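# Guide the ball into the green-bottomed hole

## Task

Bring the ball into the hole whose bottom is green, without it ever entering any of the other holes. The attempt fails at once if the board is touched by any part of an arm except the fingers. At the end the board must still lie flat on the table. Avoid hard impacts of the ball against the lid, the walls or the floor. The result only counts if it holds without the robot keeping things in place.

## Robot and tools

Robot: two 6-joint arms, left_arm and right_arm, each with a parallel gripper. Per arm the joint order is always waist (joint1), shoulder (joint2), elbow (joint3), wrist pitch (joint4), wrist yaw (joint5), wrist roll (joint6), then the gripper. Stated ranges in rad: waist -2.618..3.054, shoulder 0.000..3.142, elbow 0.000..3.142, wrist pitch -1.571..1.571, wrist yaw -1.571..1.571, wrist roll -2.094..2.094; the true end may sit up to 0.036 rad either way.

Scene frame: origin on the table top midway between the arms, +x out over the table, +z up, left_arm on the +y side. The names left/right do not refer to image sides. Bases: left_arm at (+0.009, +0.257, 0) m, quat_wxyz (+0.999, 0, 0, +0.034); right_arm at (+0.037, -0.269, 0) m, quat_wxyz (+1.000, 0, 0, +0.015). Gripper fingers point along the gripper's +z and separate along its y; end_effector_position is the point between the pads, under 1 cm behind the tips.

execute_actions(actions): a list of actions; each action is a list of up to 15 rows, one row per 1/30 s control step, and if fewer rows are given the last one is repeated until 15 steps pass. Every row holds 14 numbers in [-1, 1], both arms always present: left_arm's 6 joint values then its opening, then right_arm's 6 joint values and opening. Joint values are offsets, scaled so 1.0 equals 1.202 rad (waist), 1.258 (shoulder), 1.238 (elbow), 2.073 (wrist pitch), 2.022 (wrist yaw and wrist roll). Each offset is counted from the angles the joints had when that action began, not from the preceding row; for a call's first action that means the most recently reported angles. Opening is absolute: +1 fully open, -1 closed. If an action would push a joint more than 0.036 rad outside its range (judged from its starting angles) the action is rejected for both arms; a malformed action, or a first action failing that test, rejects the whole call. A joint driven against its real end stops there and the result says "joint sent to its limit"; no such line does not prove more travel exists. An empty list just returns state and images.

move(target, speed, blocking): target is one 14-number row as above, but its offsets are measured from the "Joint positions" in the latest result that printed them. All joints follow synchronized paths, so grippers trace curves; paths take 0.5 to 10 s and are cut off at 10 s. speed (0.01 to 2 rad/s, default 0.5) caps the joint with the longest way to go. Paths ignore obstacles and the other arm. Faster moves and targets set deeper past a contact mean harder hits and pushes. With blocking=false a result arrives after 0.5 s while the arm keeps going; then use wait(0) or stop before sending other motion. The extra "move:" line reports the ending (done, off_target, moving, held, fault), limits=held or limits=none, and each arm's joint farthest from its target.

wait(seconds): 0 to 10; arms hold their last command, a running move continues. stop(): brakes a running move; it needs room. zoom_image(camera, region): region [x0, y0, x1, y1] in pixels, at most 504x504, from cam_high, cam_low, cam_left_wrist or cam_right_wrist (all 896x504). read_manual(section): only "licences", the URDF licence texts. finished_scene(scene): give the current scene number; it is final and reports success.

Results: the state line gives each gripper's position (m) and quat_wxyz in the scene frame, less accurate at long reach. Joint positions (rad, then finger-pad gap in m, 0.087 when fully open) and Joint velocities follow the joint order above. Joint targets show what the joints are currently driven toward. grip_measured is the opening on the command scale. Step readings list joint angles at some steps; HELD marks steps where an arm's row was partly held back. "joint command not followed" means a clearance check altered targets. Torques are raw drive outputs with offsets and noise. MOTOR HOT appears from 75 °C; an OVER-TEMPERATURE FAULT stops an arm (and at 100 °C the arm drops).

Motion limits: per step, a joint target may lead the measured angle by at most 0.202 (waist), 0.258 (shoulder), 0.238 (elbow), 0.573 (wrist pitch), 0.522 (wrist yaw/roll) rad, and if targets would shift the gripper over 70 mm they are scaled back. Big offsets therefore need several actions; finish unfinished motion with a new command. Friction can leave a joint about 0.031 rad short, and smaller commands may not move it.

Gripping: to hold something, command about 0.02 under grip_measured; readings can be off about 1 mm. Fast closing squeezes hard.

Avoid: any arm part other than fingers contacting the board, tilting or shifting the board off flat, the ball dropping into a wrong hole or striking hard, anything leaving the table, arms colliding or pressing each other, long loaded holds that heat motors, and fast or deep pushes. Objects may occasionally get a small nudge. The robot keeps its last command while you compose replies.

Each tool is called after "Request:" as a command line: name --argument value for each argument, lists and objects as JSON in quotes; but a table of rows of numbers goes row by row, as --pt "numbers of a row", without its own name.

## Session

Request:
execute_actions --actions '[]'

Scene clock: 0.00 s.
left_arm: end_effector_position=(+0.3943, +0.1368, +0.2531) grip_measured=+0.984 end_effector_quat_wxyz=(+0.702, +0.536, +0.401, -0.242) | right_arm: end_effector_position=(+0.4808, -0.6397, +0.2518) grip_measured=+0.992 end_effector_quat_wxyz=(+0.657, +0.666, +0.173, +0.306)
Joint names: [waist, shoulder, elbow, wrist pitch, wrist yaw, wrist roll]
Joint positions: left_arm=[0.068 1.653 0.8   1.389 1.367 0.069 0.087] | right_arm=[-0.745  1.916  1.132  0.837  0.165  1.743  0.087]
Joint velocities: left_arm=[ 0.007  0.002 -0.022 -0.022 -0.037  0.007  0.   ] | right_arm=[-0.002  0.012  0.012  0.051 -0.051  0.051 -0.   ]
Joint torques (N m, as the arm reports them, + toward a larger angle): no reading
Motor temperatures (°C, as the motors report them): left_arm=[27 33 31 30 28 25] | right_arm=[26 34 30 29 29 25]
Joint targets: left_arm=[0.068 1.653 0.800 1.389 1.367 0.069] | right_arm=[-0.745 1.916 1.132 0.837 0.165 1.743]

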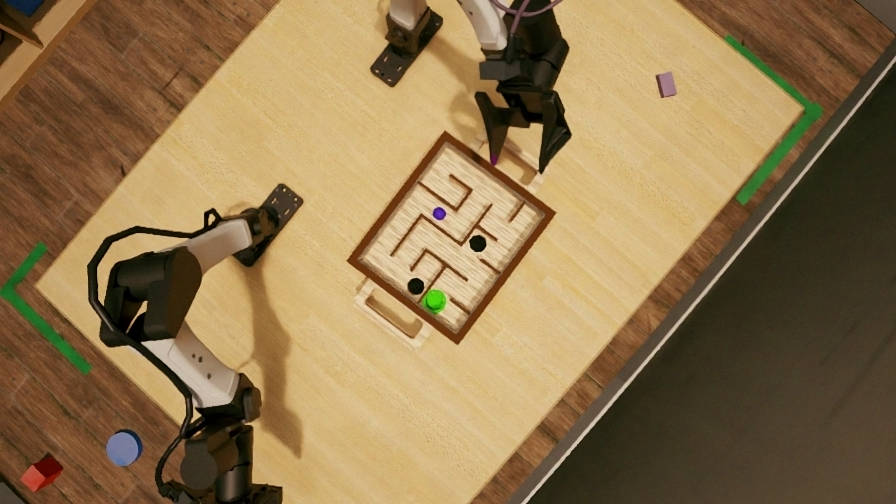

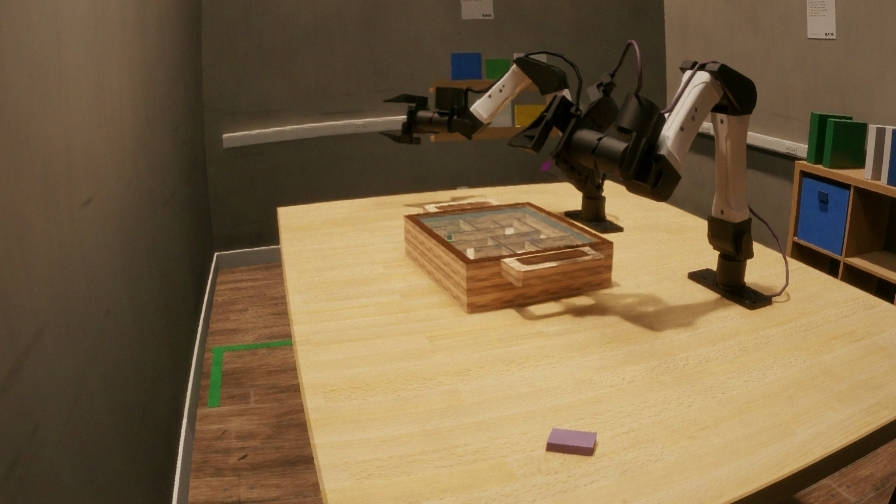

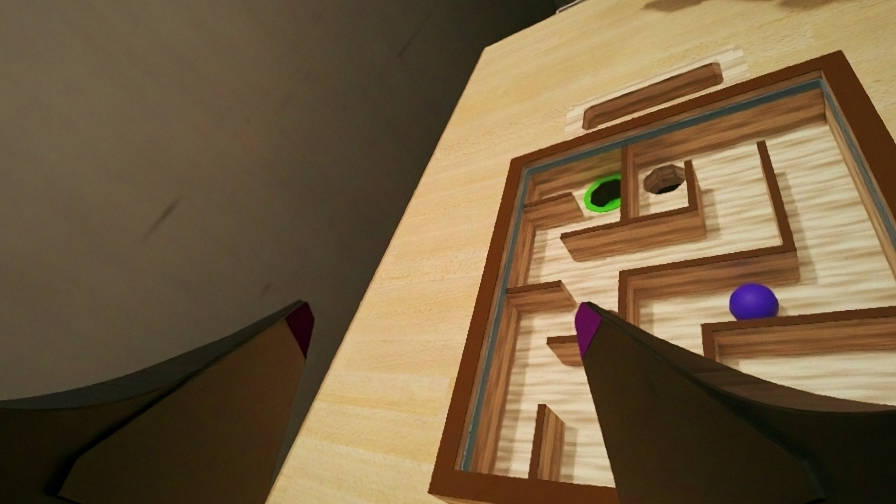

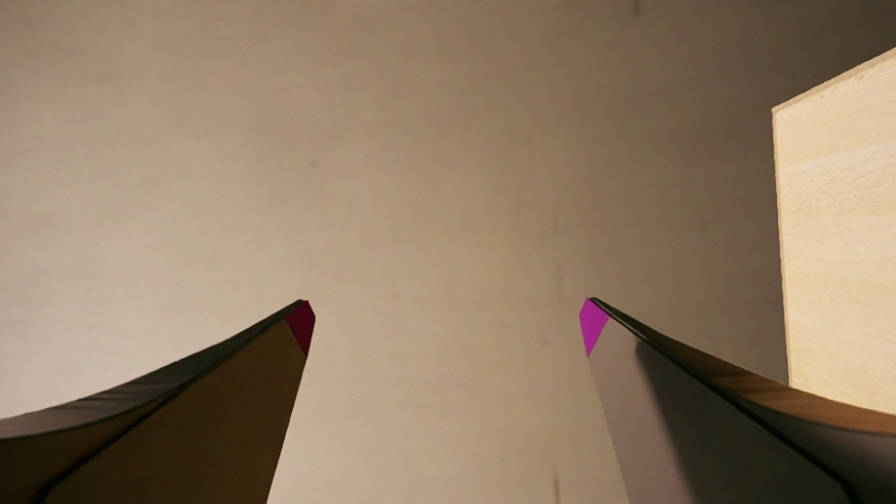

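Request:
move --target '[-0.208,0.155,0.68,-1,-0.676,-0.126,0,0.66,-0.07,0.41,-0.925,-0.084,-0.864,0]' --speed 1.3

Request:
move --target '[0,0,0,-0.2,0,0,0,0,0,0,0,0,0,0]' --speed 1.0

Scene clock: 23.03 s.
left_arm: end_effector_position=(+0.4728, +0.1994, +0.1569) grip_measured=+0.000 end_effector_quat_wxyz=(+0.335, -0.032, +0.940, -0.051) | right_arm: end_effector_position=(+0.4103, -0.2416, +0.1228) grip_measured=+0.000 end_effector_quat_wxyz=(+0.146, -0.035, +0.989, +0.005)
Joint names: [waist, shoulder, elbow, wrist pitch, wrist yaw, wrist roll]
Joint positions: left_arm=[-0.173  1.831  1.616 -0.665  0.008 -0.176  0.044] | right_arm=[ 0.045  1.841  1.624 -1.061  0.002  0.002  0.044]
Joint velocities: left_arm=[-0.002  0.027 -0.012 -0.066 -0.081  0.007 -0.001] | right_arm=[ 0.007 -0.012 -0.007 -0.11  -0.022 -0.007  0.001]
Joint torques (N m, as the arm reports them, + toward a larger angle): left_arm=[-0.61 -9.02 10.8   1.43 -0.08 -0.06] | right_arm=[  0.21 -12.45   8.58   0.81   0.     0.02]
Motor temperatures (°C, as the motors report them): left_arm=[27 35 33 31 28 25] | right_arm=[26 42 33 34 29 25]
Joint targets: left_arm=[-0.182 1.848 1.641 -0.683 0.000 -0.186] | right_arm=[0.049 1.828 1.640 -1.081 -0.004 -0.004]
move: off_target (left_arm); limits=none; left_arm: farthest joint: the elbow, 0.026 radians from its target (0.842 radians at the start); right_arm: farthest joint: the wrist pitch, 0.019 radians from its target (1.917 radians at the start)

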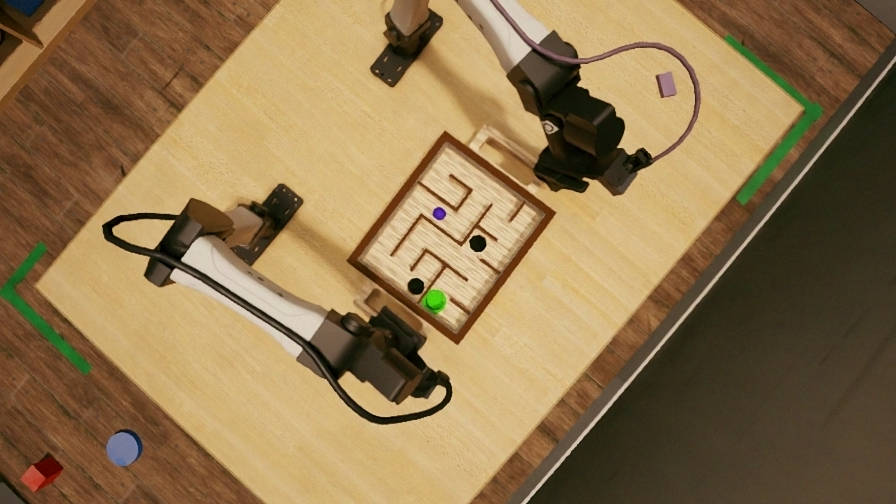

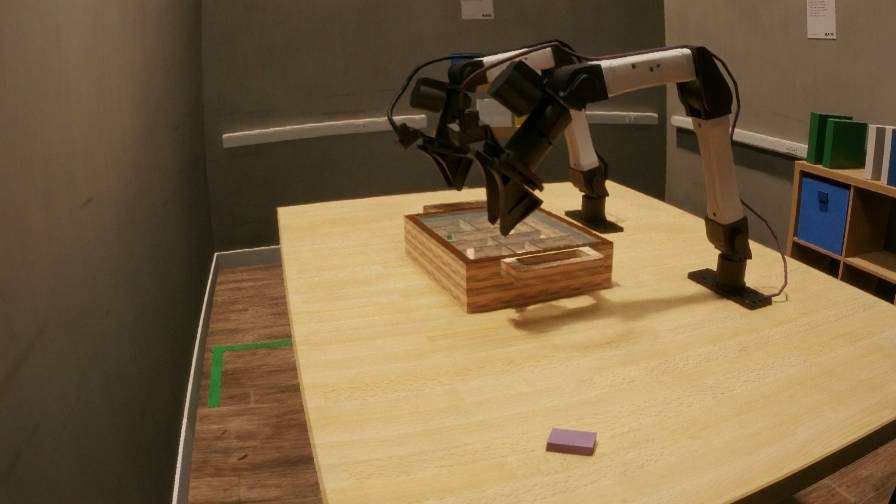

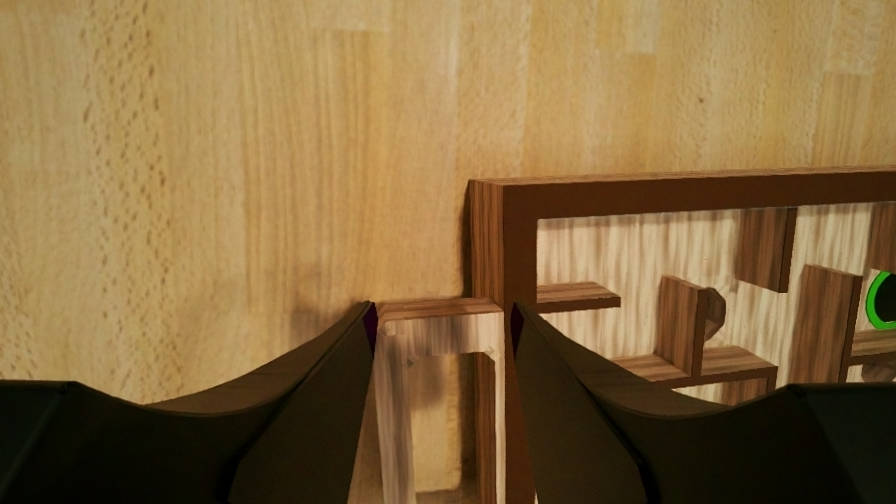

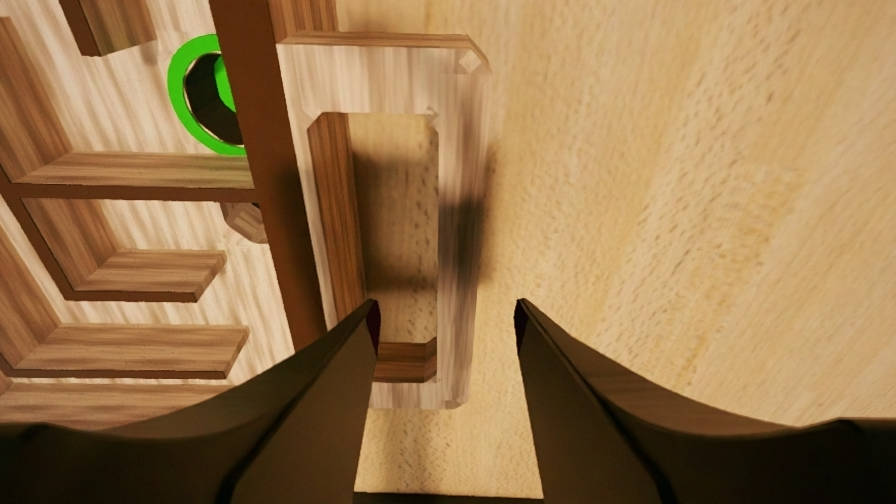

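Scene clock: 24.33 s.
left_arm: end_effector_position=(+0.3789, +0.2094, +0.1245) grip_measured=+0.000 end_effector_quat_wxyz=(+0.144, -0.034, +0.989, -0.024) | right_arm: end_effector_position=(+0.4103, -0.2416, +0.1228) grip_measured=+0.000 end_effector_quat_wxyz=(+0.146, -0.035, +0.989, +0.005)
Joint names: [waist, shoulder, elbow, wrist pitch, wrist yaw, wrist roll]
Joint positions: left_arm=[-0.173  1.831  1.616 -1.063  0.008 -0.176  0.044] | right_arm=[ 0.045  1.841  1.624 -1.061  0.002  0.002  0.044]
Joint velocities: left_arm=[ 0.002  0.002  0.007 -0.037  0.051  0.007 -0.   ] | right_arm=[ 0.012 -0.002 -0.007  0.007  0.022 -0.081 -0.   ]
Joint torques (N m, as the arm reports them, + toward a larger angle): left_arm=[ 0.2  -9.81  8.08  0.84  0.04  0.02] | right_arm=[  0.11 -11.37   7.74   0.96   0.04   0.06]
Motor temperatures (°C, as the motors report them): left_arm=[27 35 33 31 28 25] | right_arm=[26 42 33 34 29 25]
Joint targets: left_arm=[-0.173 1.831 1.616 -1.080 0.008 -0.176] | right_arm=[0.045 1.841 1.624 -1.061 0.002 0.002]
move: done; limits=none; left_arm: farthest joint: the wrist pitch, 0.017 radians from its target (0.414 radians at the start); right_arm: farthest joint: the waist, 0.000 radians from its target (0.000 radians at the start)

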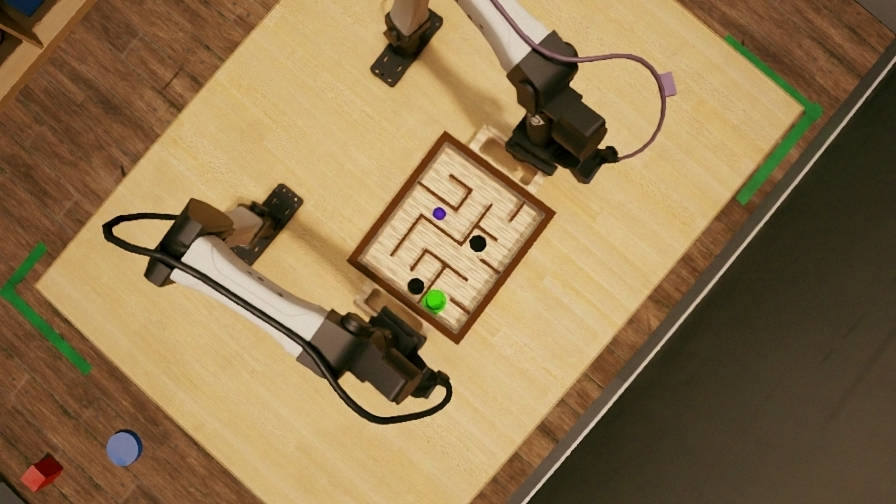

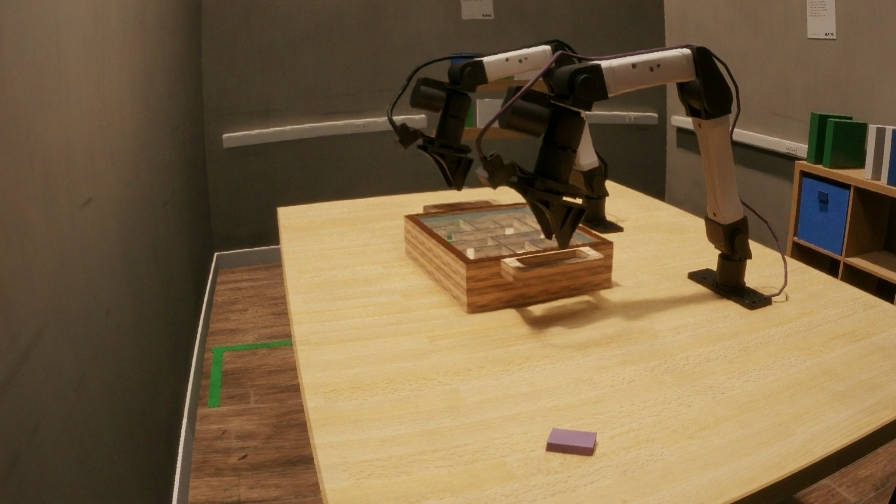

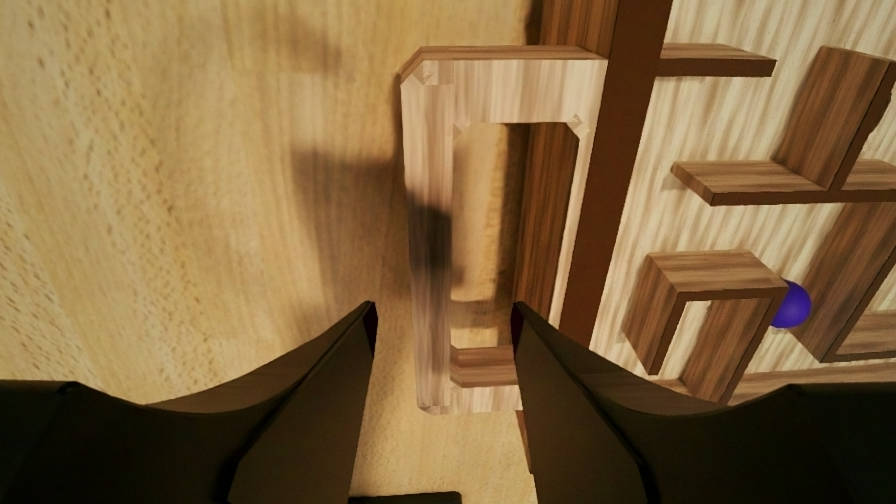

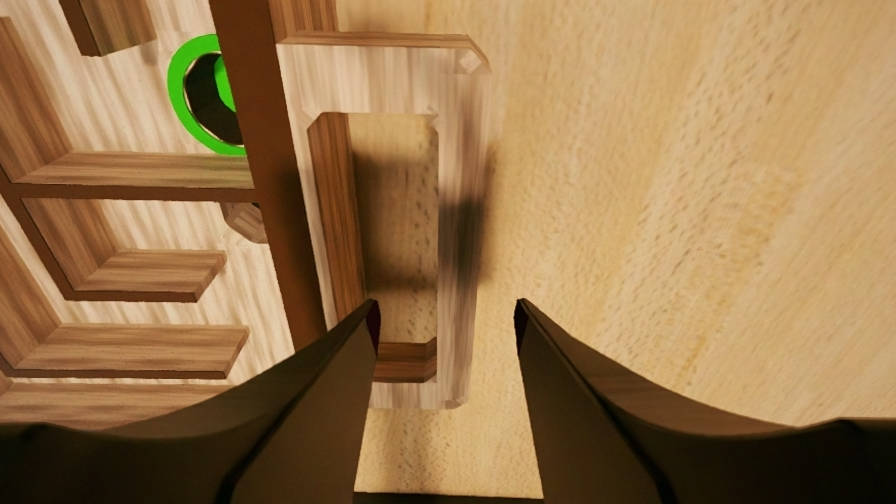

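Request:
move --target '[0.016,0,-0.188,0.094,0,0,0,-0.016,0,-0.18,0.088,0,0.008,0]' --speed 0.4

Scene clock: 30.23 s.
left_arm: end_effector_position=(+0.3688, +0.2141, +0.0717) grip_measured=+0.000 end_effector_quat_wxyz=(+0.132, -0.039, +0.990, -0.022) | right_arm: end_effector_position=(+0.4004, -0.2453, +0.0718) grip_measured=+0.000 end_effector_quat_wxyz=(+0.133, -0.026, +0.991, +0.004)
Joint names: [waist, shoulder, elbow, wrist pitch, wrist yaw, wrist roll]
Joint positions: left_arm=[-0.163  1.831  1.409 -0.881  0.008 -0.176  0.044] | right_arm=[ 0.035  1.841  1.424 -0.886  0.002  0.013  0.044]
Joint velocities: left_arm=[-0.002 -0.017 -0.002 -0.095  0.022 -0.051 -0.   ] | right_arm=[-0.022 -0.012  0.012 -0.037 -0.022 -0.007 -0.001]
Joint torques (N m, as the arm reports them, + toward a larger angle): left_arm=[ 1.   -9.7   5.94  1.1   0.04  0.02] | right_arm=[ -1.01 -11.39   5.81   0.99   0.     0.08]
Motor temperatures (°C, as the motors report them): left_arm=[27 36 34 31 28 25] | right_arm=[26 42 33 33 29 25]
Joint targets: left_arm=[-0.153 1.831 1.383 -0.868 0.008 -0.176] | right_arm=[0.026 1.841 1.401 -0.879 0.002 0.019]
move: off_target (left_arm, right_arm); limits=none; left_arm: farthest joint: the elbow, 0.025 radians from its target (0.233 radians at the start); right_arm: farthest joint: the elbow, 0.023 radians from its target (0.223 radians at the start)

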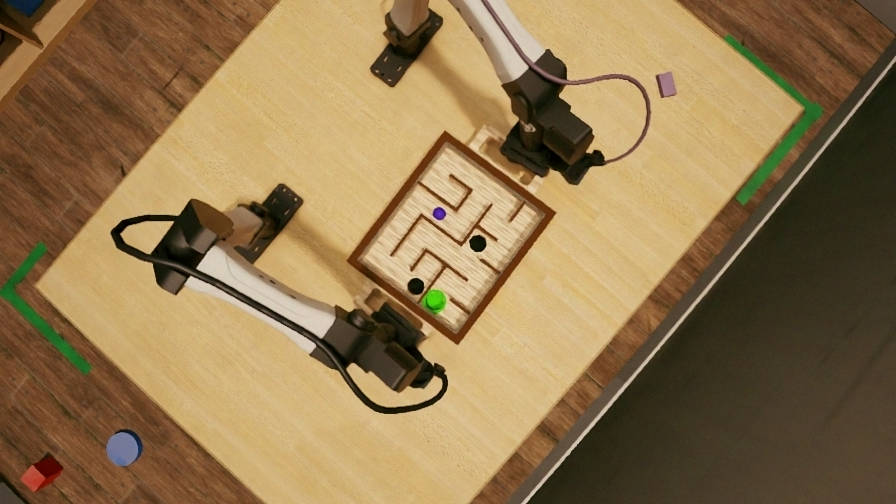

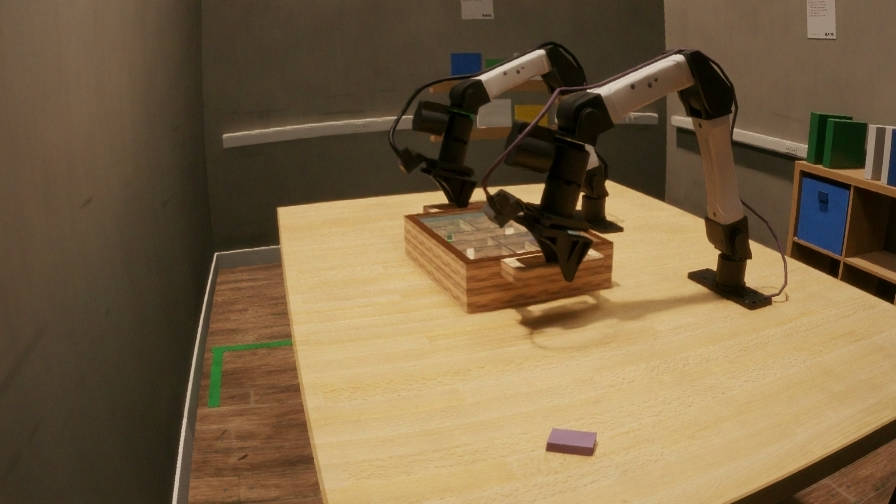

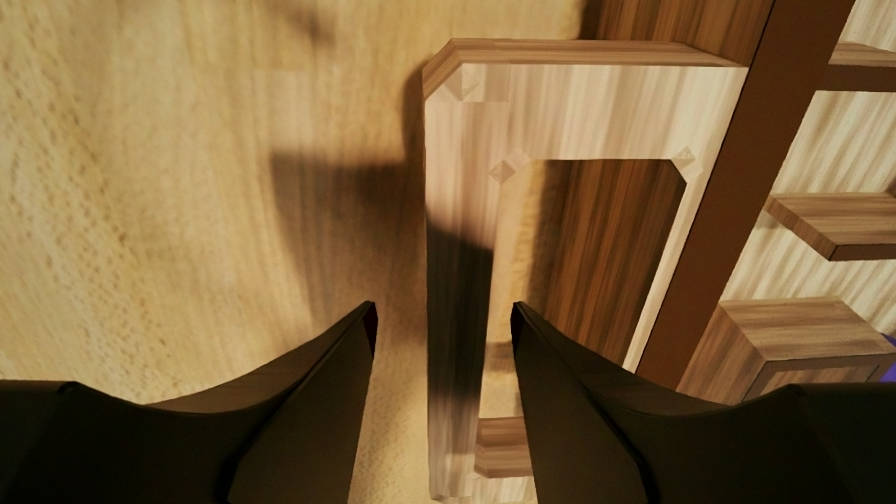

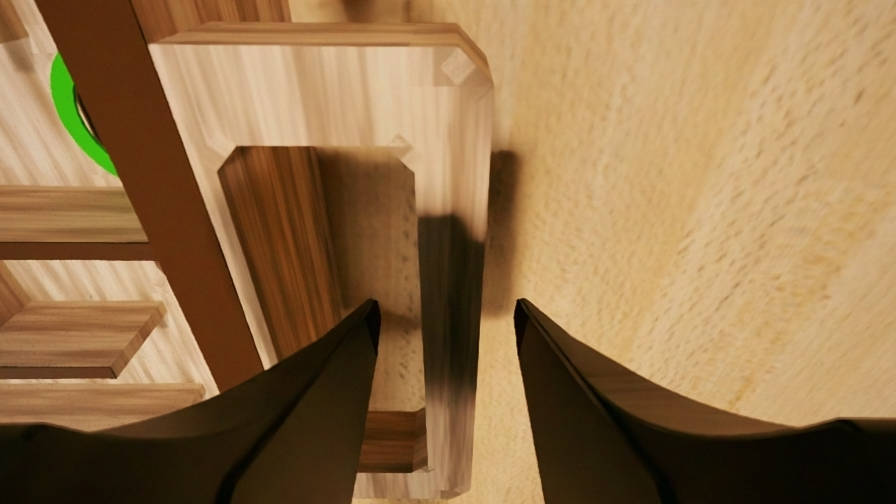

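Request:
execute_actions --actions '[[[-0.016,0,0,0,0,0,-0.1,0,0,0,0,0,0,-0.1],[-0.016,0,0,0,0,0,-0.2,0,0,0,0,0,0,-0.2],[-0.016,0,0,0,0,0,-0.3,0,0,0,0,0,0,-0.3],[-0.016,0,0,0,0,0,-0.4,0,0,0,0,0,0,-0.4],[-0.016,0,0,0,0,0,-0.45,0,0,0,0,0,0,-0.45],[-0.016,0,0,0,0,0,-0.5,0,0,0,0,0,0,-0.5],[-0.016,0,0,0,0,0,-0.54,0,0,0,0,0,0,-0.54],[-0.016,0,0,0,0,0,-0.58,0,0,0,0,0,0,-0.58],[-0.016,0,0,0,0,0,-0.62,0,0,0,0,0,0,-0.62],[-0.016,0,0,0,0,0,-0.66,0,0,0,0,0,0,-0.66],[-0.016,0,0,0,0,0,-0.7,0,0,0,0,0,0,-0.7],[-0.016,0,0,0,0,0,-0.8,0,0,0,0,0,0,-0.8]]]'

Request:
move --target '[0,-0.016,0.125,-0.03,0,0,-0.8,0,-0.008,0.072,0,0,0,-0.8]' --speed 0.15

Request:
wait --seconds 3

Scene clock: 42.23 s.
left_arm: end_effector_position=(+0.3685, +0.2112, +0.0716) grip_measured=-0.638 end_effector_quat_wxyz=(+0.132, -0.031, +0.991, -0.018) | right_arm: end_effector_position=(+0.4006, -0.2463, +0.0718) grip_measured=-0.646 end_effector_quat_wxyz=(+0.134, -0.025, +0.991, +0.001)
Joint names: [waist, shoulder, elbow, wrist pitch, wrist yaw, wrist roll]
Joint positions: left_arm=[-0.175  1.831  1.409 -0.881 -0.    -0.171  0.016] | right_arm=[ 0.035  1.841  1.424 -0.886  0.008  0.013  0.015]
Joint velocities: left_arm=[-0.002 -0.012 -0.007 -0.007 -0.037  0.022 -0.001] | right_arm=[-0.002 -0.007 -0.007 -0.022 -0.037 -0.007  0.   ]
Joint torques (N m, as the arm reports them, + toward a larger angle): left_arm=[-0.4  -9.7   7.97  0.95  0.14 -0.02] | right_arm=[ -0.01 -11.18   7.63   0.86  -0.06   0.08]
Motor temperatures (°C, as the motors report them): left_arm=[27 37 34 31 28 25] | right_arm=[26 44 33 32 29 25]
Joint targets: left_arm=[-0.182 1.831 1.409 -0.881 0.007 -0.176] | right_arm=[0.036 1.841 1.424 -0.886 0.002 0.013]
Step readings (joint positions):
0: left_arm=[-0.163 1.831 1.409 -0.881 0.008 -0.176] | right_arm=[0.035 1.841 1.424 -0.886 0.002 0.013]
1: left_arm=[-0.163 1.831 1.409 -0.881 0.008 -0.176] | right_arm=[0.035 1.841 1.424 -0.886 0.002 0.013]
2: left_arm=[-0.165 1.831 1.409 -0.881 0.008 -0.176] | right_arm=[0.035 1.841 1.424 -0.886 0.002 0.013]
4: left_arm=[-0.170 1.831 1.409 -0.881 0.008 -0.176] | right_arm=[0.035 1.841 1.424 -0.886 0.002 0.013]
8: left_arm=[-0.173 1.831 1.409 -0.881 0.008 -0.176] | right_arm=[0.035 1.841 1.424 -0.886 0.002 0.013]
15: Joint positions above

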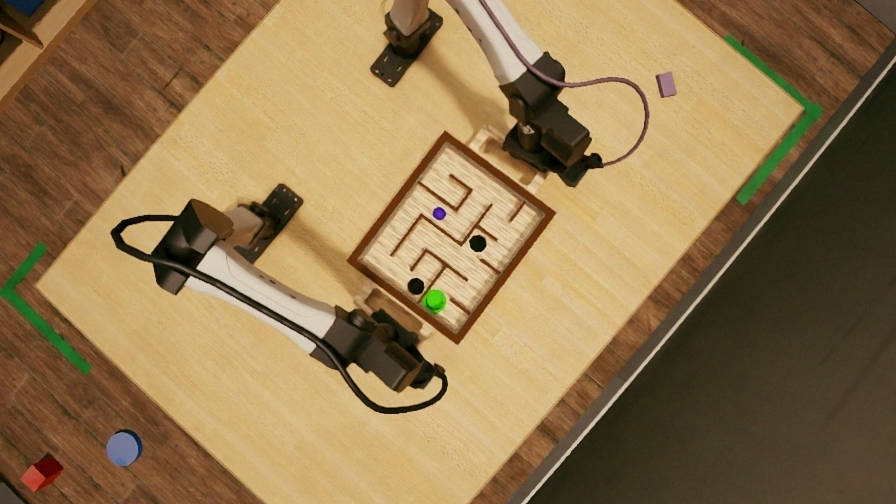

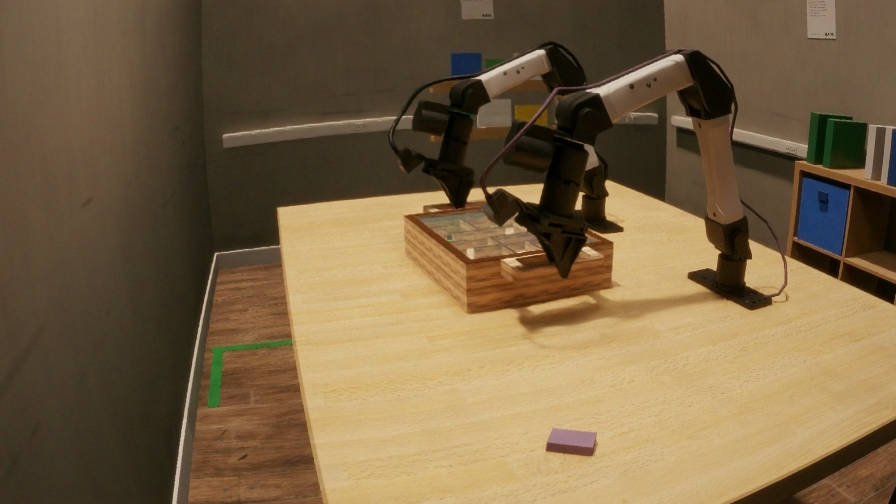

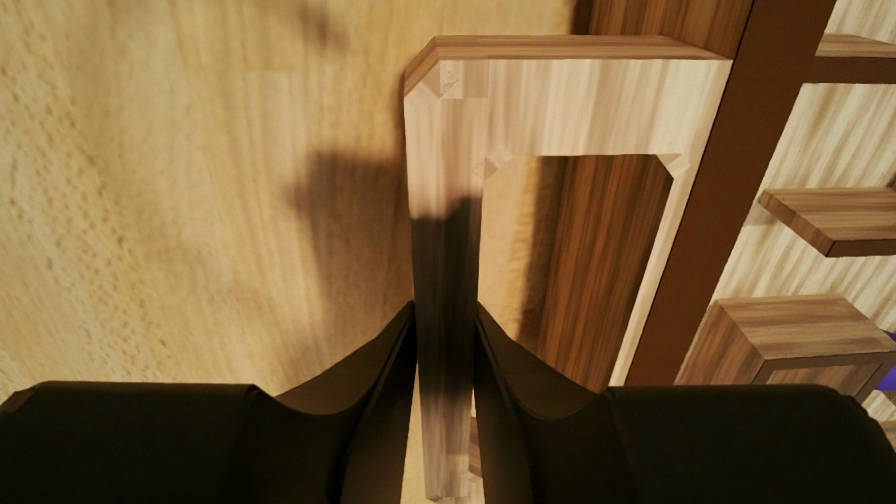

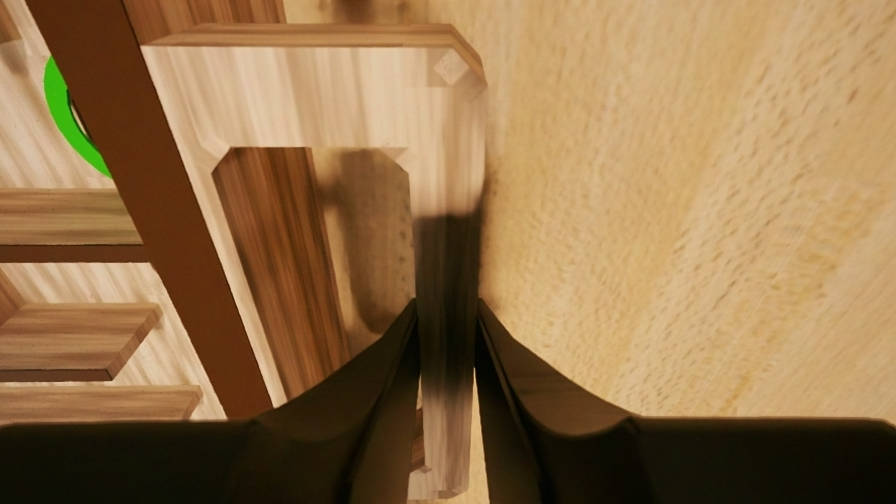

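Scene clock: 43.77 s.
left_arm: end_effector_position=(+0.3801, +0.2149, +0.0981) grip_measured=-0.639 end_effector_quat_wxyz=(+0.150, -0.029, +0.988, -0.007) | right_arm: end_effector_position=(+0.4147, -0.2425, +0.0872) grip_measured=-0.646 end_effector_quat_wxyz=(+0.157, -0.025, +0.987, +0.010)
Joint names: [waist, shoulder, elbow, wrist pitch, wrist yaw, wrist roll]
Joint positions: left_arm=[-0.175  1.831  1.511 -0.952 -0.026 -0.162  0.016] | right_arm=[ 0.035  1.841  1.479 -0.892 -0.008  0.017  0.015]
Joint velocities: left_arm=[-0.002 -0.002  0.027 -0.051 -0.007  0.007  0.   ] | right_arm=[ 0.007 -0.017 -0.002  0.037 -0.037 -0.007 -0.001]
Joint torques (N m, as the arm reports them, + toward a larger angle): left_arm=[  0.19 -11.4   12.32   1.11   0.31  -0.06] | right_arm=[ -0.27 -12.49  10.12   1.12   0.19   0.03]
Motor temperatures (°C, as the motors report them): left_arm=[27 38 34 31 28 25] | right_arm=[26 44 33 32 29 25]
Joint targets: left_arm=[-0.175 1.810 1.564 -0.943 -0.000 -0.171] | right_arm=[0.035 1.831 1.513 -0.886 0.008 0.013]
move: off_target (left_arm, right_arm); limits=none; left_arm: farthest joint: the elbow, 0.052 radians from its target (0.155 radians at the start); right_arm: farthest joint: the elbow, 0.034 radians from its target (0.089 radians at the start)

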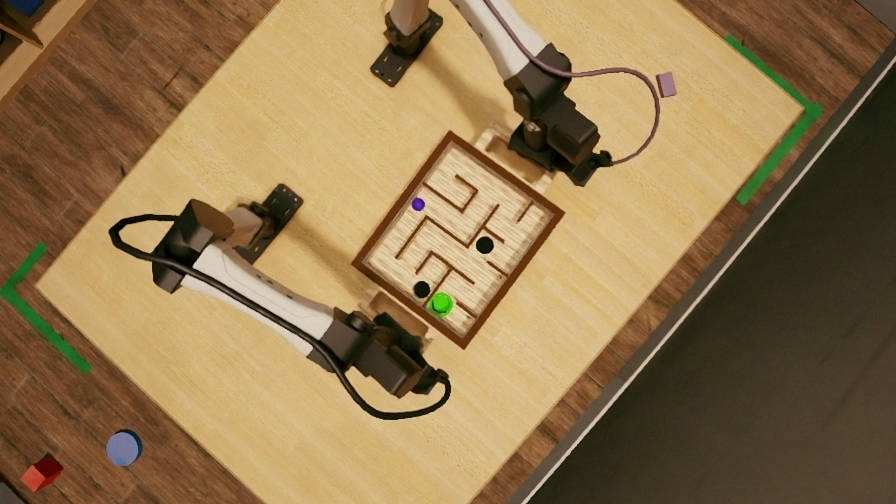

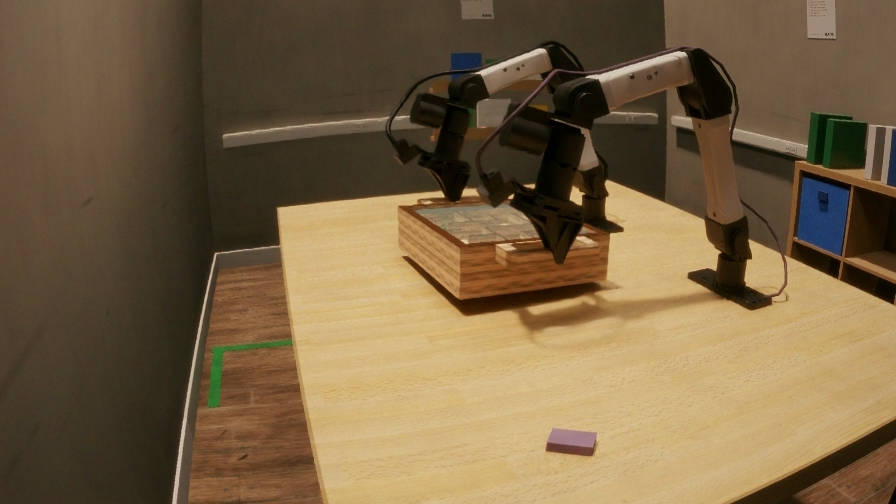

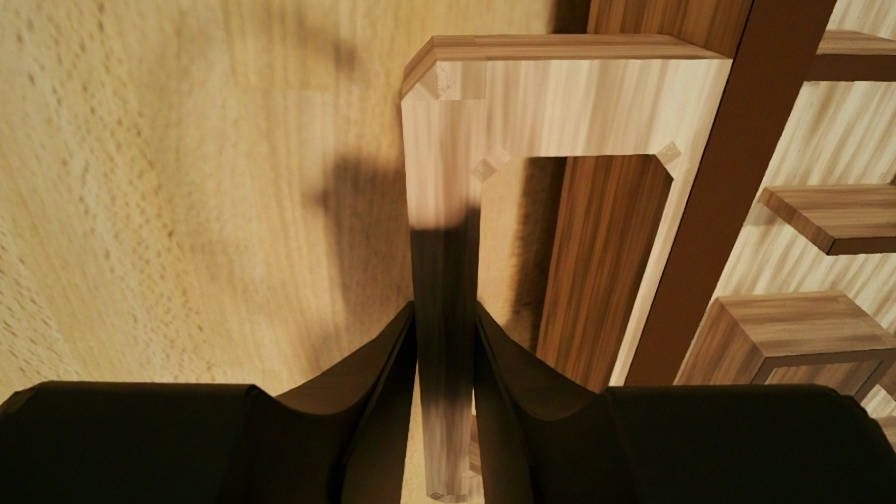

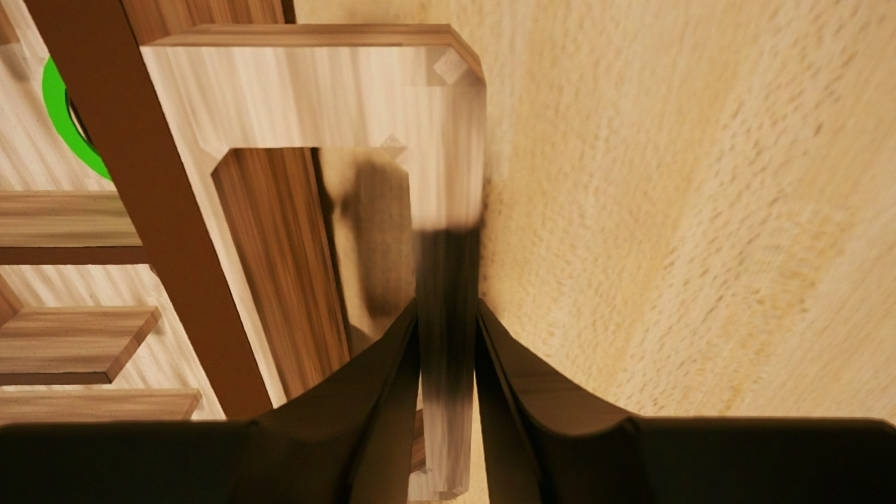

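Scene clock: 46.77 s.
left_arm: end_effector_position=(+0.3800, +0.2149, +0.0981) grip_measured=-0.639 end_effector_quat_wxyz=(+0.149, -0.029, +0.988, -0.007) | right_arm: end_effector_position=(+0.4147, -0.2425, +0.0872) grip_measured=-0.646 end_effector_quat_wxyz=(+0.157, -0.025, +0.987, +0.010)
Joint names: [waist, shoulder, elbow, wrist pitch, wrist yaw, wrist roll]
Joint positions: left_arm=[-0.175  1.831  1.511 -0.952 -0.026 -0.162  0.016] | right_arm=[ 0.035  1.841  1.479 -0.892 -0.008  0.017  0.015]
Joint velocities: left_arm=[-0.017 -0.002 -0.002 -0.037 -0.007  0.022  0.   ] | right_arm=[-0.012  0.017  0.002 -0.037  0.007  0.007 -0.   ]
Joint torques (N m, as the arm reports them, + toward a larger angle): left_arm=[  0.19 -11.41  12.33   1.11   0.31  -0.06] | right_arm=[ -0.13 -12.51  10.25   1.09   0.17  -0.01]
Motor temperatures (°C, as the motors report them): left_arm=[27 38 35 31 28 25] | right_arm=[26 44 34 32 29 25]
Joint targets: left_arm=[-0.175 1.810 1.564 -0.943 -0.000 -0.171] | right_arm=[0.035 1.831 1.513 -0.886 0.008 0.013]
wait: 3.00 s; at rest by 0.17 s

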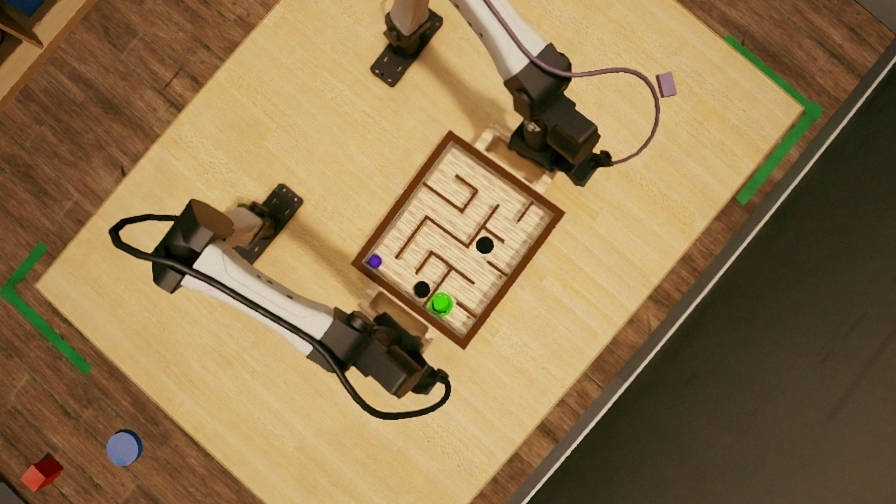

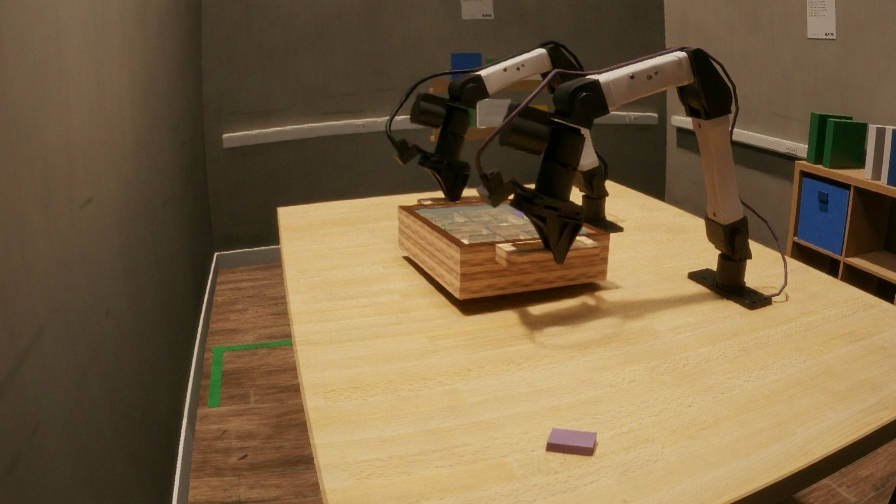

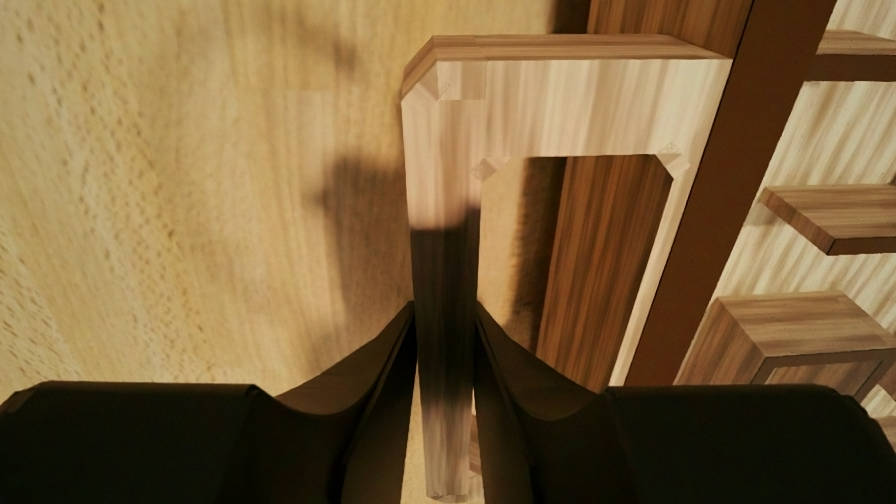

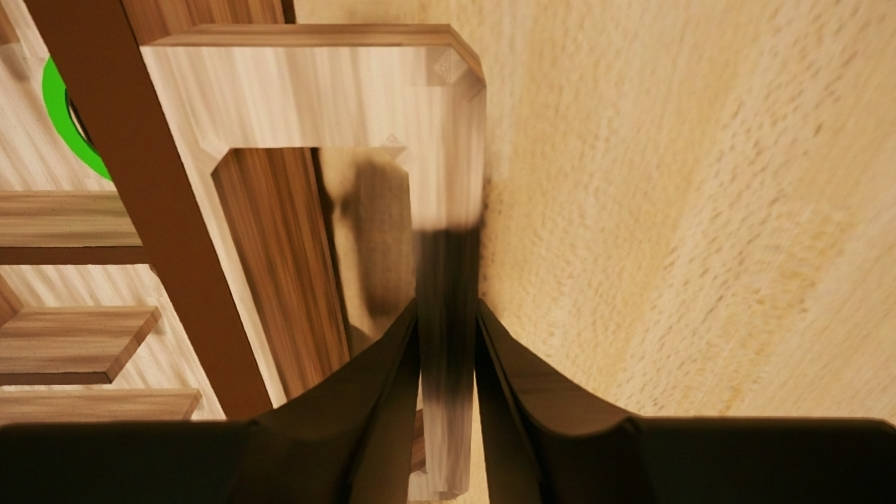

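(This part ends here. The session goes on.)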